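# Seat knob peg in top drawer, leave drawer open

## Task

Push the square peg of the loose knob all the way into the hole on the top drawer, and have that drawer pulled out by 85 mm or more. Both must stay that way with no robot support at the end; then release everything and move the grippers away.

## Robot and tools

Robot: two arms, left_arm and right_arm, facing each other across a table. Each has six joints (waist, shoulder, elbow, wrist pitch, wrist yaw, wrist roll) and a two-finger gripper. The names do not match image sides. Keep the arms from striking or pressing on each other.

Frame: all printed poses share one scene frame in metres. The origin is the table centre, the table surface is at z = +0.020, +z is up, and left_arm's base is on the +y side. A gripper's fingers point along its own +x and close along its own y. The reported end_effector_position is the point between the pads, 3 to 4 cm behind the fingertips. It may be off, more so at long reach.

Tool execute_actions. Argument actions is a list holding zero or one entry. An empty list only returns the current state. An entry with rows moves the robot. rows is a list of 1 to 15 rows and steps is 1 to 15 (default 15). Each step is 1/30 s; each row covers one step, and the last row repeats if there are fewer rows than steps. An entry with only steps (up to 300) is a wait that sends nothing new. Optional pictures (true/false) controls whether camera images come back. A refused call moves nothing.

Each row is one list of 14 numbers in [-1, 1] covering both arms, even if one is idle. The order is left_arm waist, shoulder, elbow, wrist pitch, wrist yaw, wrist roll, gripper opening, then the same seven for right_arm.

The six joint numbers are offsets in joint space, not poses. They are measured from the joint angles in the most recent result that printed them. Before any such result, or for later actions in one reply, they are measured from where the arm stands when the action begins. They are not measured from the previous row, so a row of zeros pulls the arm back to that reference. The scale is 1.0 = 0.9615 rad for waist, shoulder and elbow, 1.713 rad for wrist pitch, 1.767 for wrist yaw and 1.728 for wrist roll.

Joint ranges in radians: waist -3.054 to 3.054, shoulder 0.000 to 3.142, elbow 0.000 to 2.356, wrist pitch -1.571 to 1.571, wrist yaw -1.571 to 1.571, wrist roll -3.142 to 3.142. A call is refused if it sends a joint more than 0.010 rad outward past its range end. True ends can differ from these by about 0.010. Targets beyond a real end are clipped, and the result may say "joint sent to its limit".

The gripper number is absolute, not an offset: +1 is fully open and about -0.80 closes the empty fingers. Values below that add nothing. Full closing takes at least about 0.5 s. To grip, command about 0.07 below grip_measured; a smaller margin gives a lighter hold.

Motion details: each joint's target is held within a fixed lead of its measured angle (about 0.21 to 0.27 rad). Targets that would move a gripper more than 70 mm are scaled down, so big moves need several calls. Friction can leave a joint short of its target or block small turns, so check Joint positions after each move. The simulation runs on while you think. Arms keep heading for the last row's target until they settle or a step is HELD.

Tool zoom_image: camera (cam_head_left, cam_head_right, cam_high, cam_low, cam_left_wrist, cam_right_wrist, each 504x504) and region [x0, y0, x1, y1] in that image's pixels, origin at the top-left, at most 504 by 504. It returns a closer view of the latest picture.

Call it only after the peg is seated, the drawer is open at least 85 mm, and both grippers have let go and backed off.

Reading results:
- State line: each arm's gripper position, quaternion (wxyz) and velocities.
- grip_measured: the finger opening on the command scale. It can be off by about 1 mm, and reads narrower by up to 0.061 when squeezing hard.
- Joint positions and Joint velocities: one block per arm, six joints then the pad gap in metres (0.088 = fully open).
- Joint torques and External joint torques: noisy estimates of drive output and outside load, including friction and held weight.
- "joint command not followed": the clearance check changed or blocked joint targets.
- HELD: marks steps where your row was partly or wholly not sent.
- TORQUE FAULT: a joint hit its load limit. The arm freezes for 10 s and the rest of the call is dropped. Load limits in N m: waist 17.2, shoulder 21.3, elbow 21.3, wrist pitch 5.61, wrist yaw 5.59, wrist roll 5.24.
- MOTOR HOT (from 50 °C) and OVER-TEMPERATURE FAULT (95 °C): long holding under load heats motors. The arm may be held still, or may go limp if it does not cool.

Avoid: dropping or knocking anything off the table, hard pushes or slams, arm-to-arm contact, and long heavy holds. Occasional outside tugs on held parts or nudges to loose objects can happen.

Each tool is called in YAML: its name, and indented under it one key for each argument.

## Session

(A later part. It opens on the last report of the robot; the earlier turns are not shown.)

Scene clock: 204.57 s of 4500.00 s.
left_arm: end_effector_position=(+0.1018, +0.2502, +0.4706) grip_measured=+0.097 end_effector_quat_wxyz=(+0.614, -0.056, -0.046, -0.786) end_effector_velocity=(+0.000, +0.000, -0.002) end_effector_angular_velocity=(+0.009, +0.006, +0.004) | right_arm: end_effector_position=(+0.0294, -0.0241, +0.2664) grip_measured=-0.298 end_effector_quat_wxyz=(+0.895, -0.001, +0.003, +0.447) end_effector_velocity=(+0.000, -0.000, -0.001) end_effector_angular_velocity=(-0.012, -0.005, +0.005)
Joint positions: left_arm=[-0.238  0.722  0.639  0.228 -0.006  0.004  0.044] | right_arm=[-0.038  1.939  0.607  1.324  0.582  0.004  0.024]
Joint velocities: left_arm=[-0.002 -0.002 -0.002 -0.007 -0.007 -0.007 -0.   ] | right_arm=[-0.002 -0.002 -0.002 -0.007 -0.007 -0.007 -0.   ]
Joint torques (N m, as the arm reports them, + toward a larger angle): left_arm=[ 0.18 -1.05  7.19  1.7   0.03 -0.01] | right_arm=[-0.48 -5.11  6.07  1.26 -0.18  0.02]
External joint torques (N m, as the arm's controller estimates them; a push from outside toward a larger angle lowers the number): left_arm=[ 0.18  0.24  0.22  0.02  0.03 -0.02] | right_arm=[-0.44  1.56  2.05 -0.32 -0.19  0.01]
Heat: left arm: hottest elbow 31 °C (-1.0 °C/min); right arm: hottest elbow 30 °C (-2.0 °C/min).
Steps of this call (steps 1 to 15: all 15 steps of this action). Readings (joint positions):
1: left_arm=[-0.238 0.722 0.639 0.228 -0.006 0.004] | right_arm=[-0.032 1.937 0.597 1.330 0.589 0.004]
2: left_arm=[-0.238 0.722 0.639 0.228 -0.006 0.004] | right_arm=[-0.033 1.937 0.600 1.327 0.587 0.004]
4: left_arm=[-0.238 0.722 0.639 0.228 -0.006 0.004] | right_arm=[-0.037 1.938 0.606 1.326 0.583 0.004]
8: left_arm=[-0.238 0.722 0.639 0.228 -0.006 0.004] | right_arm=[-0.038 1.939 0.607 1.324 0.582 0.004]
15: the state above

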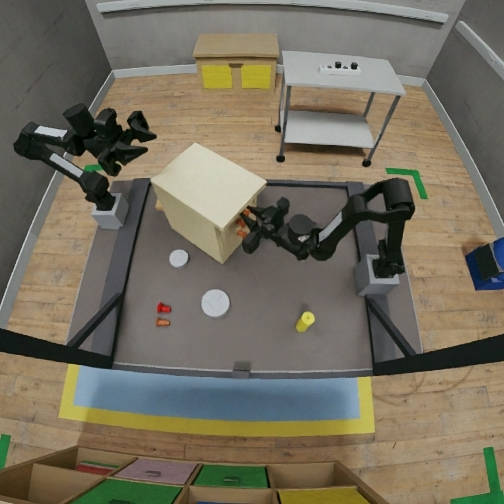

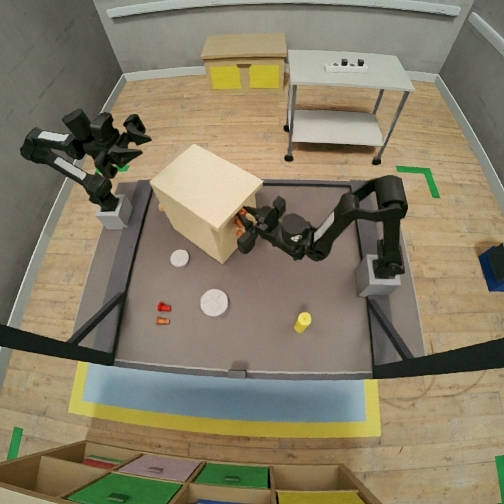

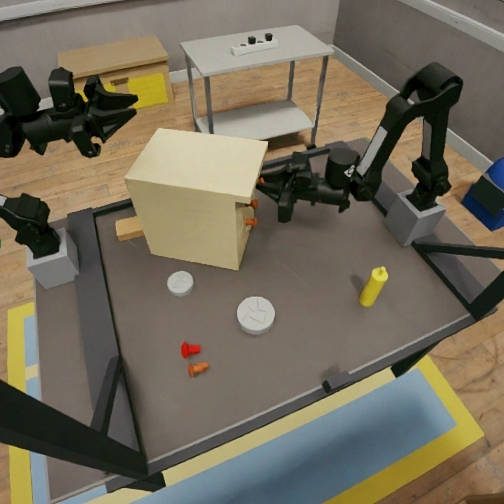

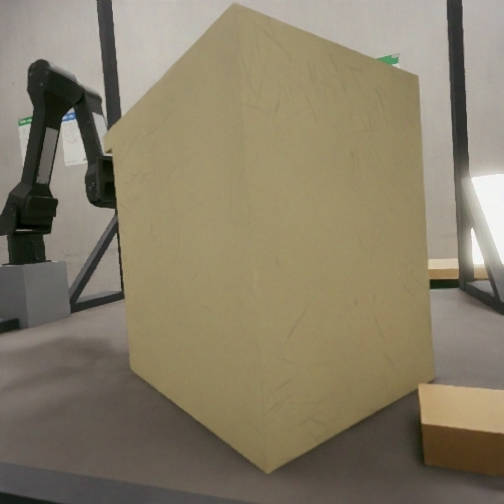

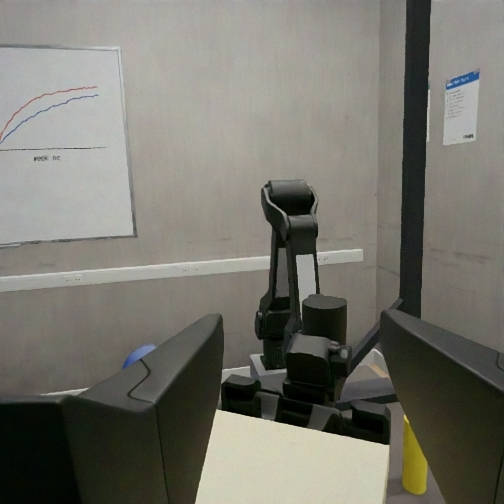

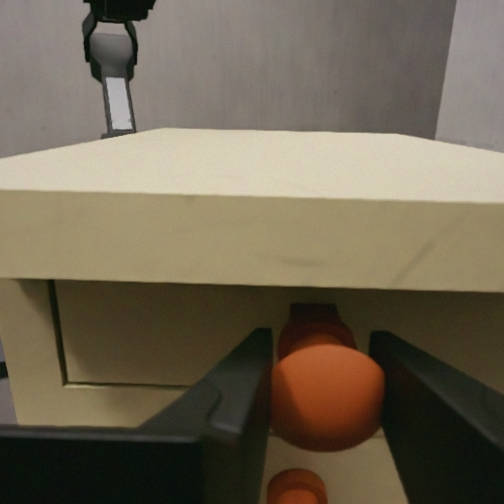

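execute_actions:
  actions:
    - {"rows":[[-0.766,0.3,0.4,-0.5,0,0.337,0.1,0.08,-0.11,-0.2,0.04,0.04,0,-0.38]]}
  pictures: false

execute_actions:
  actions:
    - {"steps":15}
  pictures: false

execute_actions:
  actions:
    - {"rows":[[0,0.7,0.5,-0.33,0,0,0.1,-0.1,-0.1,0,-0.57,0,0,-0.38]]}
  pictures: false

execute_actions:
  actions:
    - {"steps":15}
  pictures: false

execute_actions:
  actions:
    - {"rows":[[0,0.7,0.52,0,0,0,0.1,-0.75,0,0,0,-0.37,0,-0.38]]}
  pictures: false

execute_actions:
  actions:
    - {"steps":15}

Scene clock: 224.90 s of 4500.00 s.
left_arm: end_effector_position=(-0.0802, +0.3538, +0.3933) grip_measured=+0.098 end_effector_quat_wxyz=(+0.199, +0.337, -0.181, -0.902) end_effector_velocity=(-0.001, +0.096, -0.129) end_effector_angular_velocity=(+0.320, -0.578, -0.306) | right_arm: end_effector_position=(+0.0074, -0.0679, +0.2593) grip_measured=-0.298 end_effector_quat_wxyz=(+0.893, -0.014, +0.009, +0.449) end_effector_velocity=(-0.000, -0.003, -0.003) end_effector_angular_velocity=(-0.012, -0.006, -0.005)
Joint positions: left_arm=[-0.954  1.004  1.014 -0.575 -0.004  0.575  0.044] | right_arm=[0.036 1.845 0.421 1.388 0.65  0.004 0.024]
Joint velocities: left_arm=[-0.256  0.081  0.002 -0.579  0.007  0.081  0.   ] | right_arm=[ 0.002  0.002 -0.012  0.007  0.007 -0.007 -0.   ]
Joint torques (N m, as the arm reports them, + toward a larger angle): left_arm=[ 0.49 -2.3   8.27  1.92 -0.1   0.09] | right_arm=[ 0.3  -5.87  3.4   1.65  0.13  0.02]
External joint torques (N m, as the arm's controller estimates them; a push from outside toward a larger angle lowers the number): left_arm=[ 0.07  0.77  0.59 -0.04  0.03  0.12] | right_arm=[ 0.29 -0.32 -0.2   0.09  0.12  0.01]
Heat: left arm: hottest elbow 31 °C (+1.0 °C/min); right arm: hottest elbow 30 °C (+0.0 °C/min).
Steps of this call (steps 1 to 15: the robot went on to your last target; steps 16 to 90: nothing new was sent; then 16.83 s passed at rest; steps 91 to 105: all 15 steps of this action). Readings (joint positions):
91: left_arm=[-0.255 0.743 0.663 0.190 -0.019 0.040] | right_arm=[-0.034 1.930 0.590 1.328 0.590 0.004]
92: left_arm=[-0.309 0.786 0.718 0.127 -0.019 0.106] | right_arm=[-0.018 1.909 0.548 1.350 0.608 0.004]
94: left_arm=[-0.423 0.898 0.838 0.021 -0.014 0.227] | right_arm=[0.017 1.867 0.467 1.372 0.633 0.004]
98: left_arm=[-0.655 0.996 0.979 -0.213 -0.012 0.469] | right_arm=[0.035 1.851 0.426 1.383 0.646 0.004]
105: the state above

Scene clock: 225.40 s of 4500.00 s.
left_arm: end_effector_position=(-0.0784, +0.3611, +0.3837) grip_measured=+0.098 end_effector_quat_wxyz=(+0.181, +0.359, -0.178, -0.898) end_effector_velocity=(+0.003, +0.004, -0.005) end_effector_angular_velocity=(+0.021, -0.013, -0.004) | right_arm: end_effector_position=(+0.0073, -0.0680, +0.2591) grip_measured=-0.298 end_effector_quat_wxyz=(+0.893, -0.014, +0.009, +0.449) end_effector_velocity=(+0.000, -0.000, -0.004) end_effector_angular_velocity=(-0.026, -0.006, +0.005)
Joint positions: left_arm=[-0.97   1.008  1.015 -0.626 -0.004  0.583  0.044] | right_arm=[0.036 1.845 0.42  1.388 0.65  0.004 0.024]
Joint velocities: left_arm=[-0.002 -0.007 -0.007 -0.022  0.007 -0.007 -0.   ] | right_arm=[-0.002 -0.002 -0.002 -0.022 -0.007 -0.007 -0.   ]
Joint torques (N m, as the arm reports them, + toward a larger angle): left_arm=[-0.37 -2.16  8.08  1.48 -0.08  0.12] | right_arm=[ 0.32 -5.88  3.41  1.65  0.13  0.02]
External joint torques (N m, as the arm's controller estimates them; a push from outside toward a larger angle lowers the number): left_arm=[-0.38  0.61  1.3  -0.11 -0.09  0.14] | right_arm=[ 0.33 -0.34 -0.15  0.1   0.11  0.01]
Heat: left arm: hottest elbow 31 °C (+1.0 °C/min); right arm: hottest elbow 30 °C (+0.0 °C/min).
Steps of this call (steps 1 to 15: the robot went on to your last target). Readings (joint positions):
1: left_arm=[-0.960 1.006 1.014 -0.589 -0.004 0.578] | right_arm=[0.036 1.845 0.421 1.388 0.650 0.004]
2: left_arm=[-0.963 1.008 1.014 -0.599 -0.004 0.579] | right_arm=[0.036 1.845 0.420 1.388 0.650 0.004]
4: left_arm=[-0.967 1.008 1.014 -0.614 -0.004 0.581] | right_arm=[0.036 1.845 0.420 1.388 0.650 0.004]
8: left_arm=[-0.970 1.008 1.015 -0.623 -0.004 0.582] | right_arm=[0.036 1.845 0.420 1.388 0.650 0.004]
15: the state above

Scene clock: 225.90 s of 4500.00 s.
left_arm: end_effector_position=(-0.1123, +0.3386, +0.2847) grip_measured=+0.098 end_effector_quat_wxyz=(+0.040, +0.648, -0.037, -0.760) end_effector_velocity=(-0.009, -0.009, -0.083) end_effector_angular_velocity=(+0.130, -0.233, +0.009) | right_arm: end_effector_position=(+0.0368, -0.1376, +0.1448) grip_measured=-0.298 end_effector_quat_wxyz=(+0.841, -0.343, +0.189, +0.373) end_effector_velocity=(-0.013, -0.191, -0.180) end_effector_angular_velocity=(-1.380, +0.112, -0.017)
Joint positions: left_arm=[-0.97   1.678  1.482 -1.182 -0.004  0.583  0.044] | right_arm=[-0.057  1.759  0.42   0.531  0.651  0.004  0.024]
Joint velocities: left_arm=[-0.002  0.252 -0.007 -0.007 -0.022 -0.007  0.   ] | right_arm=[-0.007 -0.002 -0.007 -1.385  0.007  0.007 -0.   ]
Joint torques (N m, as the arm reports them, + toward a larger angle): left_arm=[ 0.   -7.66  7.66  0.59  0.05 -0.03] | right_arm=[-0.32 -5.37  4.17  1.11  0.28  0.04]
External joint torques (N m, as the arm's controller estimates them; a push from outside toward a larger angle lowers the number): left_arm=[ 0.    2.05 -0.19 -0.09  0.03 -0.02] | right_arm=[-0.31  0.2  -0.08 -0.44 -0.03  0.  ]
Heat: left arm: hottest elbow 32 °C (+2.0 °C/min); right arm: hottest elbow 30 °C (+0.0 °C/min).
Steps of this call (steps 1 to 15: all 15 steps of this action). Readings (joint positions):
1: left_arm=[-0.970 1.031 1.041 -0.669 -0.004 0.583] | right_arm=[0.031 1.834 0.420 1.359 0.646 0.004]
2: left_arm=[-0.970 1.077 1.101 -0.746 -0.004 0.583] | right_arm=[0.011 1.811 0.420 1.287 0.644 0.004]
4: left_arm=[-0.970 1.193 1.226 -0.842 -0.004 0.583] | right_arm=[-0.033 1.778 0.420 1.177 0.651 0.004]
8: left_arm=[-0.970 1.416 1.431 -1.066 -0.004 0.583] | right_arm=[-0.057 1.759 0.420 0.940 0.652 0.004]
15: the state above

Scene clock: 226.40 s of 4500.00 s.
left_arm: end_effector_position=(-0.1128, +0.3382, +0.2863) grip_measured=+0.098 end_effector_quat_wxyz=(+0.040, +0.648, -0.037, -0.760) end_effector_velocity=(+0.004, +0.000, -0.002) end_effector_angular_velocity=(+0.002, -0.013, +0.011) | right_arm: end_effector_position=(+0.0356, -0.1550, +0.1304) grip_measured=-0.298 end_effector_quat_wxyz=(+0.819, -0.390, +0.215, +0.363) end_effector_velocity=(+0.002, +0.000, +0.003) end_effector_angular_velocity=(+0.007, -0.010, -0.002)
Joint positions: left_arm=[-0.97   1.68   1.491 -1.188 -0.004  0.583  0.044] | right_arm=[-0.057  1.758  0.418  0.414  0.651  0.004  0.024]
Joint velocities: left_arm=[ 0.002 -0.002 -0.007 -0.007 -0.007 -0.007 -0.   ] | right_arm=[-0.002 -0.007 -0.002  0.007  0.007 -0.007 -0.   ]
Joint torques (N m, as the arm reports them, + toward a larger angle): left_arm=[-0.18 -5.84  6.75  0.53  0.08 -0.02] | right_arm=[-0.26 -5.22  4.28  0.82  0.31  0.04]
External joint torques (N m, as the arm's controller estimates them; a push from outside toward a larger angle lowers the number): left_arm=[-0.26  1.06  0.7  -0.13  0.07 -0.02] | right_arm=[-0.26 -0.2   0.63 -0.38 -0.01  0.01]
Heat: left arm: hottest elbow 32 °C (+2.0 °C/min); right arm: hottest shoulder 29 °C (-1.0 °C/min).
Steps of this call (steps 1 to 15: the robot went on to your last target). Readings (joint positions):
1: left_arm=[-0.970 1.682 1.482 -1.182 -0.004 0.583] | right_arm=[-0.057 1.759 0.420 0.491 0.651 0.004]
2: left_arm=[-0.970 1.682 1.483 -1.184 -0.004 0.583] | right_arm=[-0.057 1.759 0.419 0.465 0.651 0.004]
4: left_arm=[-0.970 1.680 1.489 -1.187 -0.004 0.583] | right_arm=[-0.057 1.759 0.418 0.440 0.651 0.004]
8: left_arm=[-0.970 1.680 1.491 -1.188 -0.004 0.583] | right_arm=[-0.057 1.758 0.418 0.419 0.651 0.004]
15: the state above

Scene clock: 226.90 s of 4500.00 s.
left_arm: end_effector_position=(-0.2093, +0.2742, +0.1679) grip_measured=+0.098 end_effector_quat_wxyz=(+0.007, +0.700, -0.005, -0.714) end_effector_velocity=(+0.031, +0.023, -0.257) end_effector_angular_velocity=(+0.343, -0.502, +0.005) | right_arm: end_effector_position=(+0.1454, -0.2220, +0.1061) grip_measured=-0.298 end_effector_quat_wxyz=(+0.830, -0.170, +0.412, +0.335) end_effector_velocity=(+0.027, -0.033, -0.002) end_effector_angular_velocity=(+0.069, +0.086, -0.097)
Joint positions: left_arm=[-0.97   2.335  1.976 -1.188 -0.004  0.583  0.044] | right_arm=[-0.764  1.758  0.419  0.414  0.012  0.004  0.024]
Joint velocities: left_arm=[-0.002  0.584 -0.002 -0.022  0.007 -0.007  0.   ] | right_arm=[-0.208 -0.002 -0.007 -0.007 -0.154 -0.022 -0.   ]
Joint torques (N m, as the arm reports them, + toward a larger angle): left_arm=[ -0.04 -11.64   7.37   0.42  -0.02   0.  ] | right_arm=[ 0.65 -4.26  3.99  1.04 -0.26  0.02]
External joint torques (N m, as the arm's controller estimates them; a push from outside toward a larger angle lowers the number): left_arm=[-0.03  2.95 -0.14 -0.1  -0.04  0.01] | right_arm=[ 0.07  0.77  0.38 -0.21 -0.15  0.03]
Heat: left arm: hottest elbow 31 °C (+1.0 °C/min); right arm: hottest shoulder 29 °C (-1.0 °C/min).
Steps of this call (steps 1 to 15: all 15 steps of this action). Readings (joint positions):
1: left_arm=[-0.970 1.703 1.515 -1.207 -0.004 0.583] | right_arm=[-0.074 1.758 0.418 0.414 0.604 0.004]
2: left_arm=[-0.970 1.746 1.574 -1.219 -0.004 0.583] | right_arm=[-0.125 1.758 0.419 0.414 0.514 0.004]
4: left_arm=[-0.970 1.854 1.702 -1.178 -0.004 0.583] | right_arm=[-0.246 1.758 0.419 0.414 0.372 0.004]
8: left_arm=[-0.970 2.071 1.913 -1.182 -0.004 0.583] | right_arm=[-0.481 1.758 0.419 0.414 0.104 0.004]
15: the state above

Scene clock: 227.40 s of 4500.00 s.
left_arm: end_effector_position=(-0.2105, +0.2733, +0.1616) grip_measured=+0.098 end_effector_quat_wxyz=(+0.005, +0.703, -0.003, -0.711) end_effector_velocity=(+0.002, +0.001, +0.000) end_effector_angular_velocity=(-0.002, -0.010, +0.005) | right_arm: end_effector_position=(+0.1465, -0.2232, +0.1061) grip_measured=-0.298 end_effector_quat_wxyz=(+0.830, -0.166, +0.414, +0.335) end_effector_velocity=(-0.003, +0.000, -0.001) end_effector_angular_velocity=(+0.004, +0.014, +0.017)
Joint positions: left_arm=[-0.97   2.356  1.988 -1.188 -0.004  0.583  0.044] | right_arm=[-0.775  1.758  0.419  0.414  0.     0.004  0.024]
Joint velocities: left_arm=[-0.002 -0.002 -0.002 -0.007 -0.007 -0.007 -0.   ] | right_arm=[-0.002 -0.002 -0.002 -0.007 -0.022 -0.007 -0.   ]
Joint torques (N m, as the arm reports them, + toward a larger angle): left_arm=[ 0.01 -9.55  6.11  0.47  0.03 -0.03] | right_arm=[-0.32 -4.29  4.    1.04 -0.12  0.02]
External joint torques (N m, as the arm's controller estimates them; a push from outside toward a larger angle lowers the number): left_arm=[ 0.01  1.43  0.44  0.12  0.01 -0.03] | right_arm=[-0.33  0.81  0.25 -0.25 -0.11  0.01]
Heat: left arm: hottest elbow 31 °C (+1.0 °C/min); right arm: hottest shoulder 29 °C (-1.0 °C/min).
Steps of this call (steps 1 to 15: the robot went on to your last target). Readings (joint positions):
1: left_arm=[-0.970 2.350 1.976 -1.188 -0.004 0.583] | right_arm=[-0.769 1.758 0.419 0.414 0.007 0.004]
2: left_arm=[-0.970 2.357 1.976 -1.188 -0.004 0.583] | right_arm=[-0.771 1.758 0.419 0.414 0.005 0.004]
4: left_arm=[-0.970 2.358 1.978 -1.188 -0.004 0.583] | right_arm=[-0.772 1.758 0.419 0.414 0.002 0.004]
8: left_arm=[-0.970 2.356 1.988 -1.188 -0.004 0.583] | right_arm=[-0.774 1.758 0.419 0.414 0.001 0.004]
15: the state above

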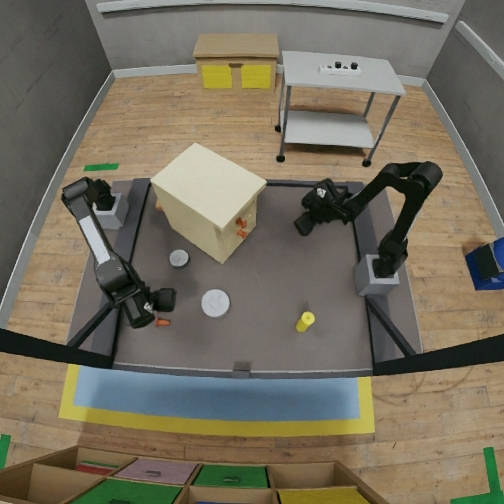

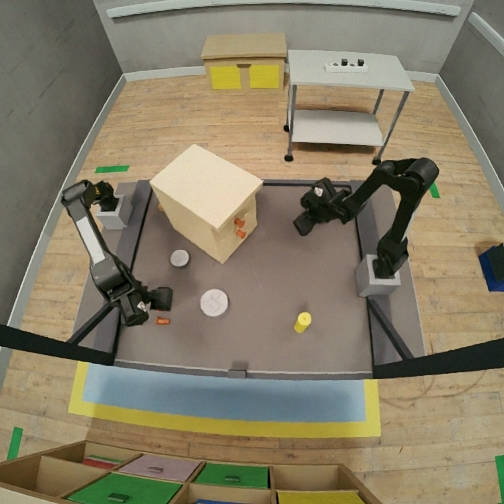

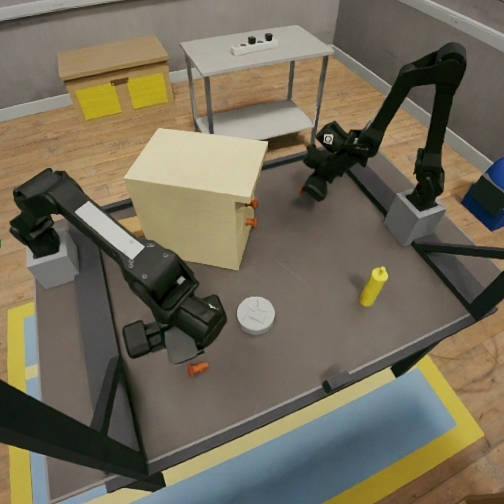

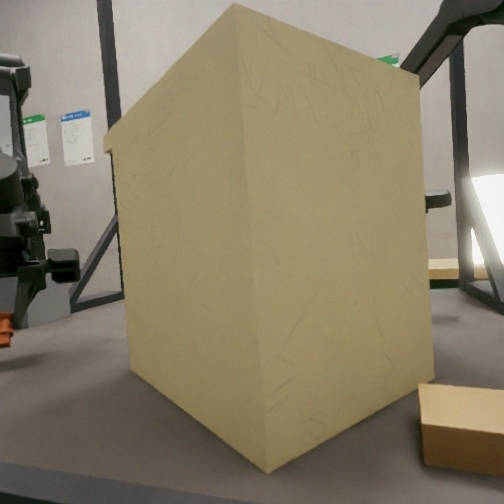

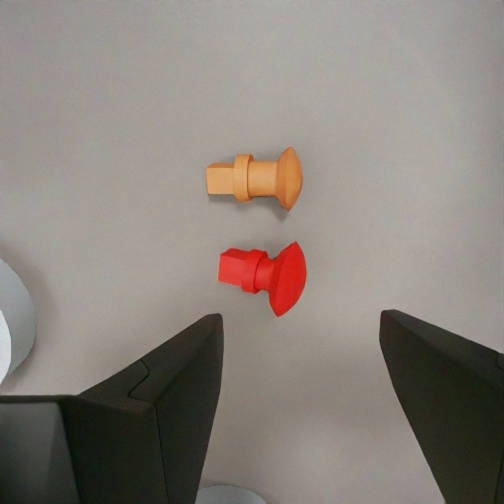

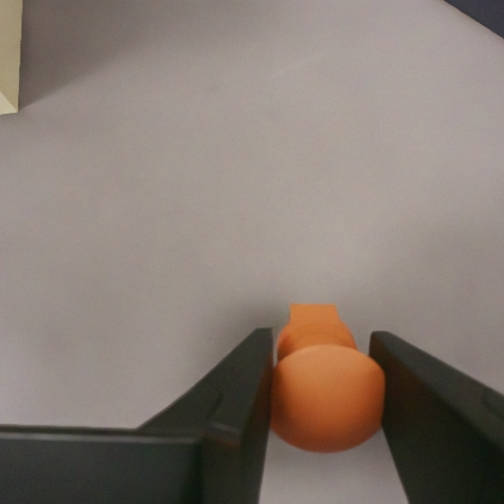

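execute_actions:
  actions:
    - {"rows":[[0.015,0.286,0.312,-0.02,0,-0.899,-0.2,0,0.085,0,0,0,0,-0.38]]}
  pictures: false

execute_actions:
  actions:
    - {"steps":20}

Scene clock: 243.90 s of 4500.00 s.
left_arm: end_effector_position=(-0.2417, +0.2446, +0.1111) grip_measured=-0.196 end_effector_quat_wxyz=(+0.322, +0.628, +0.319, -0.632) end_effector_velocity=(-0.019, -0.010, +0.025) end_effector_angular_velocity=(-0.039, +0.091, +1.866) | right_arm: end_effector_position=(+0.1380, -0.2316, +0.0839) grip_measured=-0.298 end_effector_quat_wxyz=(+0.813, -0.179, +0.446, +0.328) end_effector_velocity=(-0.003, -0.001, -0.002) end_effector_angular_velocity=(+0.008, +0.024, -0.002)
Joint positions: left_arm=[-0.957  2.625  2.281 -1.22  -0.004 -0.342  0.029] | right_arm=[-0.775  1.834  0.419  0.412  0.     0.004  0.024]
Joint velocities: left_arm=[-0.002 -0.002  0.095 -0.007  0.007 -1.868 -0.001] | right_arm=[-0.007  0.002 -0.002 -0.007 -0.022  0.007 -0.   ]
Joint torques (N m, as the arm reports them, + toward a larger angle): left_arm=[ 0.04 -9.85  5.61  0.33 -0.01 -0.15] | right_arm=[ 0.01 -3.84  3.67  1.11 -0.01  0.02]
External joint torques (N m, as the arm's controller estimates them; a push from outside toward a larger angle lowers the number): left_arm=[ 0.05  1.93  0.27  0.08  0.02 -0.15] | right_arm=[ 0.    1.29  0.44 -0.06  0.    0.01]
Heat: left arm: hottest shoulder 33 °C (+2.0 °C/min); right arm: hottest elbow 29 °C (-1.0 °C/min).
Steps of this call (steps 1 to 15: the robot went on to your last target; steps 16 to 90: nothing new was sent; then 13.00 s passed at rest; steps 91 to 105: all 15 steps of this action). Readings (joint positions):
91: left_arm=[-0.970 2.379 2.015 -1.211 -0.004 0.544] | right_arm=[-0.775 1.766 0.419 0.415 0.000 0.004]
92: left_arm=[-0.970 2.421 2.079 -1.220 -0.004 0.477] | right_arm=[-0.775 1.781 0.422 0.418 0.000 0.004]
94: left_arm=[-0.966 2.511 2.198 -1.199 -0.004 0.351] | right_arm=[-0.775 1.813 0.423 0.414 0.000 0.004]
98: left_arm=[-0.959 2.607 2.256 -1.219 -0.004 0.099] | right_arm=[-0.775 1.833 0.419 0.412 0.000 0.004]
105: the state above

Scene clock: 244.57 s of 4500.00 s.
left_arm: end_effector_position=(-0.2422, +0.2443, +0.1117) grip_measured=-0.197 end_effector_quat_wxyz=(+0.499, +0.498, +0.498, -0.505) end_effector_velocity=(+0.004, +0.003, +0.001) end_effector_angular_velocity=(+0.007, -0.022, +0.034) | right_arm: end_effector_position=(+0.1380, -0.2316, +0.0839) grip_measured=-0.298 end_effector_quat_wxyz=(+0.813, -0.179, +0.446, +0.328) end_effector_velocity=(-0.002, -0.005, -0.002) end_effector_angular_velocity=(-0.017, +0.014, -0.013)
Joint positions: left_arm=[-0.957  2.625  2.284 -1.22  -0.004 -0.966  0.029] | right_arm=[-0.775  1.834  0.419  0.412  0.     0.004  0.024]
Joint velocities: left_arm=[-0.002 -0.002 -0.002 -0.022 -0.007 -0.037  0.   ] | right_arm=[-0.002 -0.002 -0.002 -0.022  0.007  0.007 -0.   ]
Joint torques (N m, as the arm reports them, + toward a larger angle): left_arm=[ 0.15 -9.77  6.2   0.27 -0.02 -0.15] | right_arm=[ 0.01 -3.81  3.7   1.11 -0.01  0.02]
External joint torques (N m, as the arm's controller estimates them; a push from outside toward a larger angle lowers the number): left_arm=[ 0.25  2.45  0.57 -0.01  0.03 -0.15] | right_arm=[ 0.05  1.32  0.49 -0.05 -0.01  0.01]
Heat: left arm: hottest shoulder 33 °C (+2.0 °C/min); right arm: hottest elbow 29 °C (-1.0 °C/min).
Steps of this call (steps 1 to 20: the robot went on to your last target). Readings (joint positions):
1: left_arm=[-0.957 2.625 2.284 -1.220 -0.004 -0.405] | right_arm=[-0.775 1.834 0.419 0.412 0.000 0.004]
2: left_arm=[-0.957 2.625 2.284 -1.220 -0.004 -0.468] | right_arm=[-0.775 1.834 0.419 0.412 0.000 0.004]
4: left_arm=[-0.957 2.625 2.284 -1.220 -0.004 -0.594] | right_arm=[-0.775 1.834 0.419 0.412 0.000 0.004]
8: left_arm=[-0.957 2.625 2.284 -1.220 -0.004 -0.839] | right_arm=[-0.775 1.834 0.419 0.412 0.000 0.004]
20: the state above

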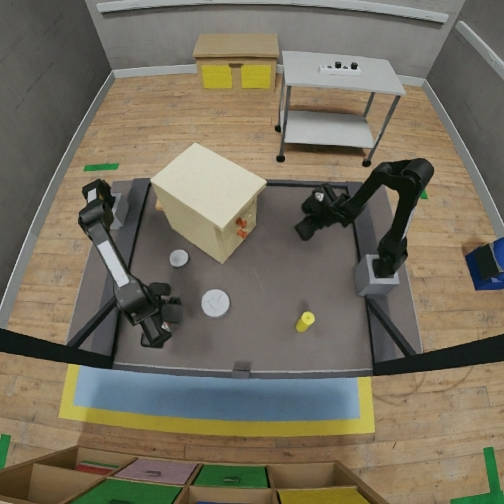

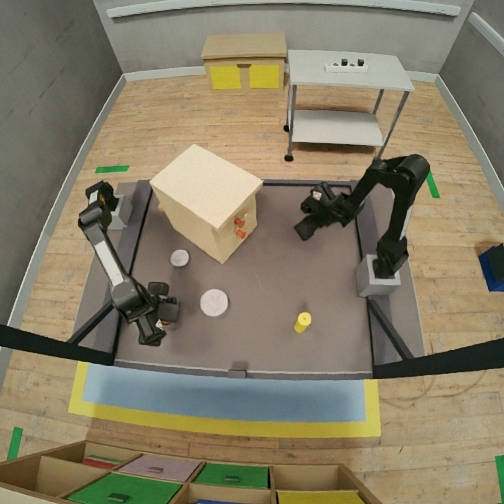

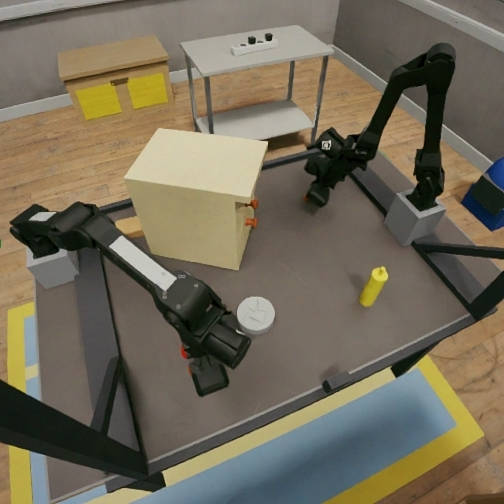

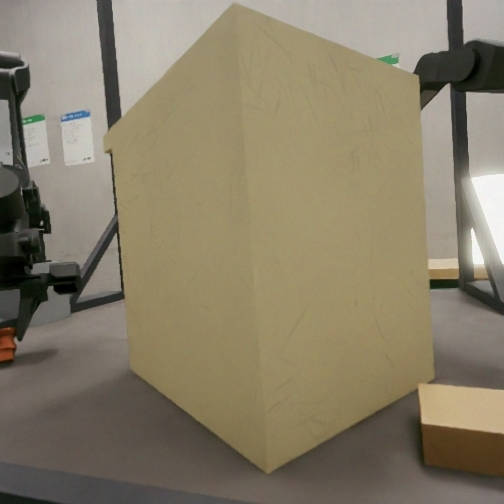

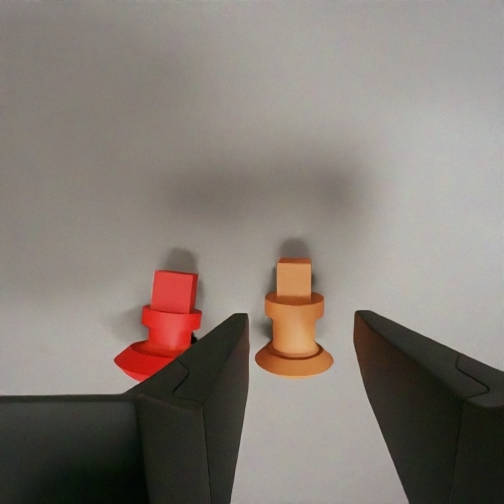

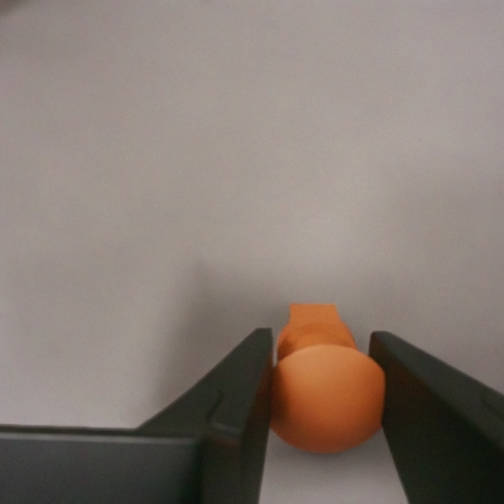

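execute_actions:
  actions:
    - {"rows":[[0.007,0.058,-0.088,0.078,0,0,-0.2,0,0.03,0,0,0,0,-0.38]]}
  pictures: false

execute_actions:
  actions:
    - {"rows":[[0,0,0,0,0,0,-0.35,0,0,0,0,0,0,0.3]]}

Scene clock: 251.13 s of 4500.00 s.
left_arm: end_effector_position=(-0.2416, +0.2424, +0.0675) grip_measured=-0.197 end_effector_quat_wxyz=(+0.501, +0.497, +0.499, -0.503) end_effector_velocity=(+0.004, +0.003, +0.001) end_effector_angular_velocity=(+0.006, -0.022, +0.005) | right_arm: end_effector_position=(+0.1368, -0.2328, +0.0802) grip_measured=-0.298 end_effector_quat_wxyz=(+0.811, -0.181, +0.451, +0.327) end_effector_velocity=(-0.003, -0.003, -0.002) end_effector_angular_velocity=(-0.001, +0.016, -0.005)
Joint positions: left_arm=[-0.953  2.675  2.202 -1.089 -0.004 -0.967  0.029] | right_arm=[-0.775  1.848  0.42   0.414  0.     0.004  0.024]
Joint velocities: left_arm=[-0.002 -0.002 -0.002 -0.022 -0.007 -0.007  0.   ] | right_arm=[-0.002 -0.002 -0.007 -0.007 -0.007  0.007 -0.   ]
Joint torques (N m, as the arm reports them, + toward a larger angle): left_arm=[ 0.36 -9.81  5.25  0.51 -0.04  0.01] | right_arm=[ 0.   -3.03  3.51  0.82 -0.01  0.02]
External joint torques (N m, as the arm's controller estimates them; a push from outside toward a larger angle lowers the number): left_arm=[ 0.44  2.47 -0.26  0.22  0.01  0.01] | right_arm=[ 0.01  2.08  0.43 -0.31  0.    0.01]
Heat: left arm: hottest shoulder 35 °C (+4.0 °C/min); right arm: hottest shoulder 28 °C (-2.0 °C/min).
Steps of this call (steps 1 to 15: the robot went on to your last target; steps 16 to 90: nothing new was sent; then 3.07 s passed at rest; steps 91 to 105: all 15 steps of this action). Readings (joint positions):
91: left_arm=[-0.957 2.628 2.274 -1.206 -0.004 -0.967] | right_arm=[-0.775 1.836 0.419 0.412 0.000 0.004]
92: left_arm=[-0.957 2.628 2.256 -1.164 -0.004 -0.967] | right_arm=[-0.775 1.840 0.419 0.412 0.000 0.004]
94: left_arm=[-0.956 2.638 2.235 -1.120 -0.004 -0.967] | right_arm=[-0.775 1.847 0.419 0.412 0.000 0.004]
98: left_arm=[-0.954 2.670 2.207 -1.099 -0.004 -0.967] | right_arm=[-0.775 1.848 0.420 0.414 0.000 0.004]
105: the state above

Scene clock: 251.63 s of 4500.00 s.
left_arm: end_effector_position=(-0.2416, +0.2424, +0.0675) grip_measured=-0.347 end_effector_quat_wxyz=(+0.501, +0.497, +0.499, -0.503) end_effector_velocity=(+0.005, +0.003, -0.002) end_effector_angular_velocity=(+0.009, -0.026, +0.005) | right_arm: end_effector_position=(+0.1367, -0.2328, +0.0802) grip_measured=+0.294 end_effector_quat_wxyz=(+0.811, -0.181, +0.451, +0.327) end_effector_velocity=(-0.002, -0.002, -0.002) end_effector_angular_velocity=(-0.007, +0.010, +0.008)
Joint positions: left_arm=[-0.953  2.675  2.202 -1.089 -0.004 -0.967  0.022] | right_arm=[-0.775  1.848  0.42   0.413  0.     0.004  0.053]
Joint velocities: left_arm=[-0.002  0.002 -0.002 -0.022 -0.007 -0.007 -0.   ] | right_arm=[-0.002  0.002 -0.002 -0.007 -0.007 -0.007  0.002]
Joint torques (N m, as the arm reports them, + toward a larger angle): left_arm=[  0.18 -10.4    5.6    0.4   -0.03  -0.03] | right_arm=[ 0.   -4.44  3.52  0.97 -0.01  0.01]
External joint torques (N m, as the arm's controller estimates them; a push from outside toward a larger angle lowers the number): left_arm=[ 0.19  1.84  0.09  0.11  0.02 -0.03] | right_arm=[ 0.    0.7   0.37 -0.19  0.    0.01]
Heat: left arm: hottest shoulder 35 °C (+4.0 °C/min); right arm: hottest shoulder 28 °C (-2.0 °C/min).
Steps of this call (steps 1 to 15: all 15 steps of this action). Readings (joint positions):
1: left_arm=[-0.953 2.675 2.202 -1.089 -0.004 -0.967] | right_arm=[-0.775 1.848 0.420 0.414 0.000 0.004]
2: left_arm=[-0.953 2.675 2.202 -1.089 -0.004 -0.967] | right_arm=[-0.775 1.848 0.420 0.414 0.000 0.004]
4: left_arm=[-0.953 2.675 2.202 -1.089 -0.004 -0.967] | right_arm=[-0.775 1.848 0.420 0.413 0.000 0.004]
8: left_arm=[-0.953 2.675 2.202 -1.089 -0.004 -0.967] | right_arm=[-0.775 1.848 0.420 0.413 0.000 0.004]
15: the state above

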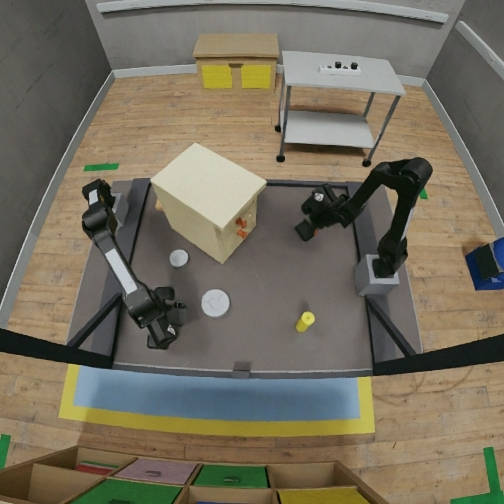

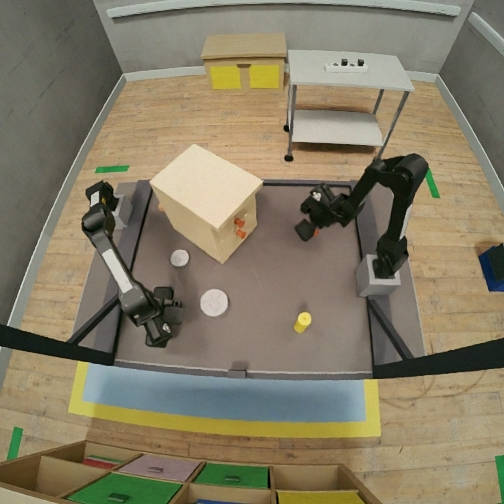

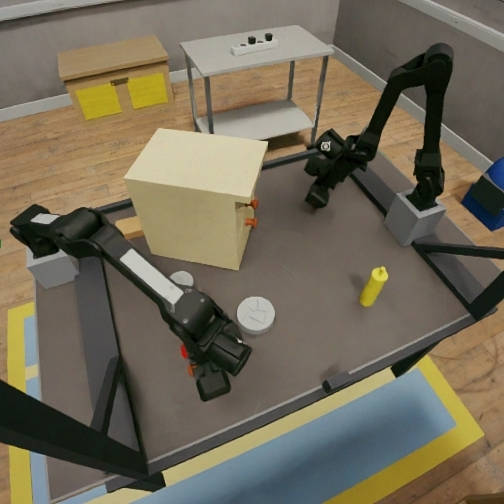

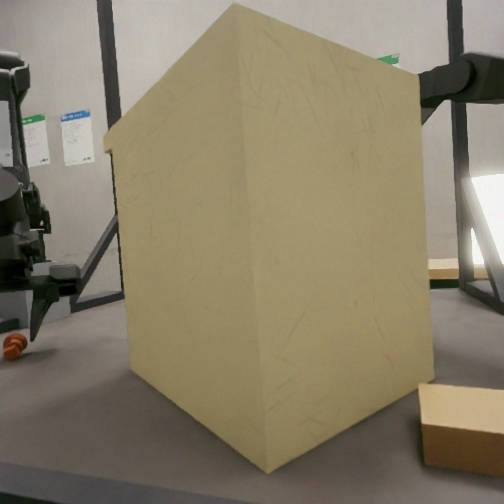

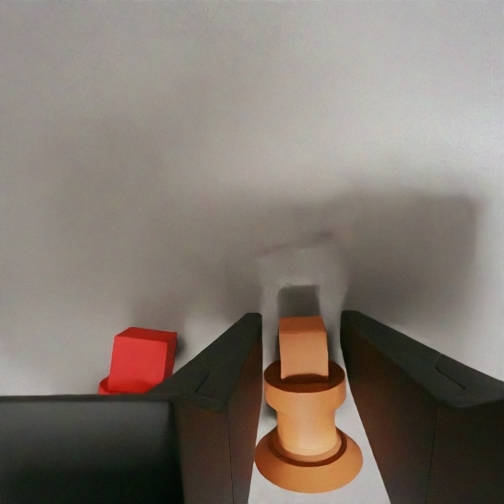

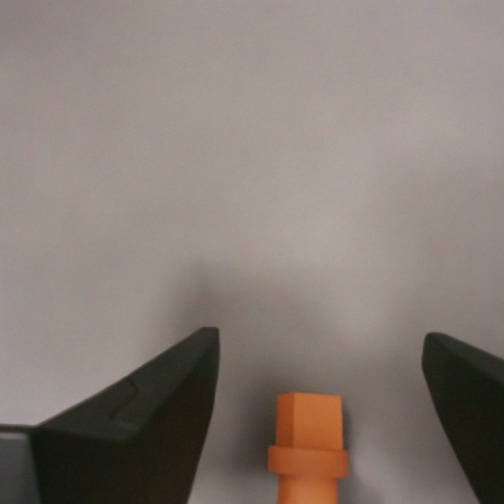

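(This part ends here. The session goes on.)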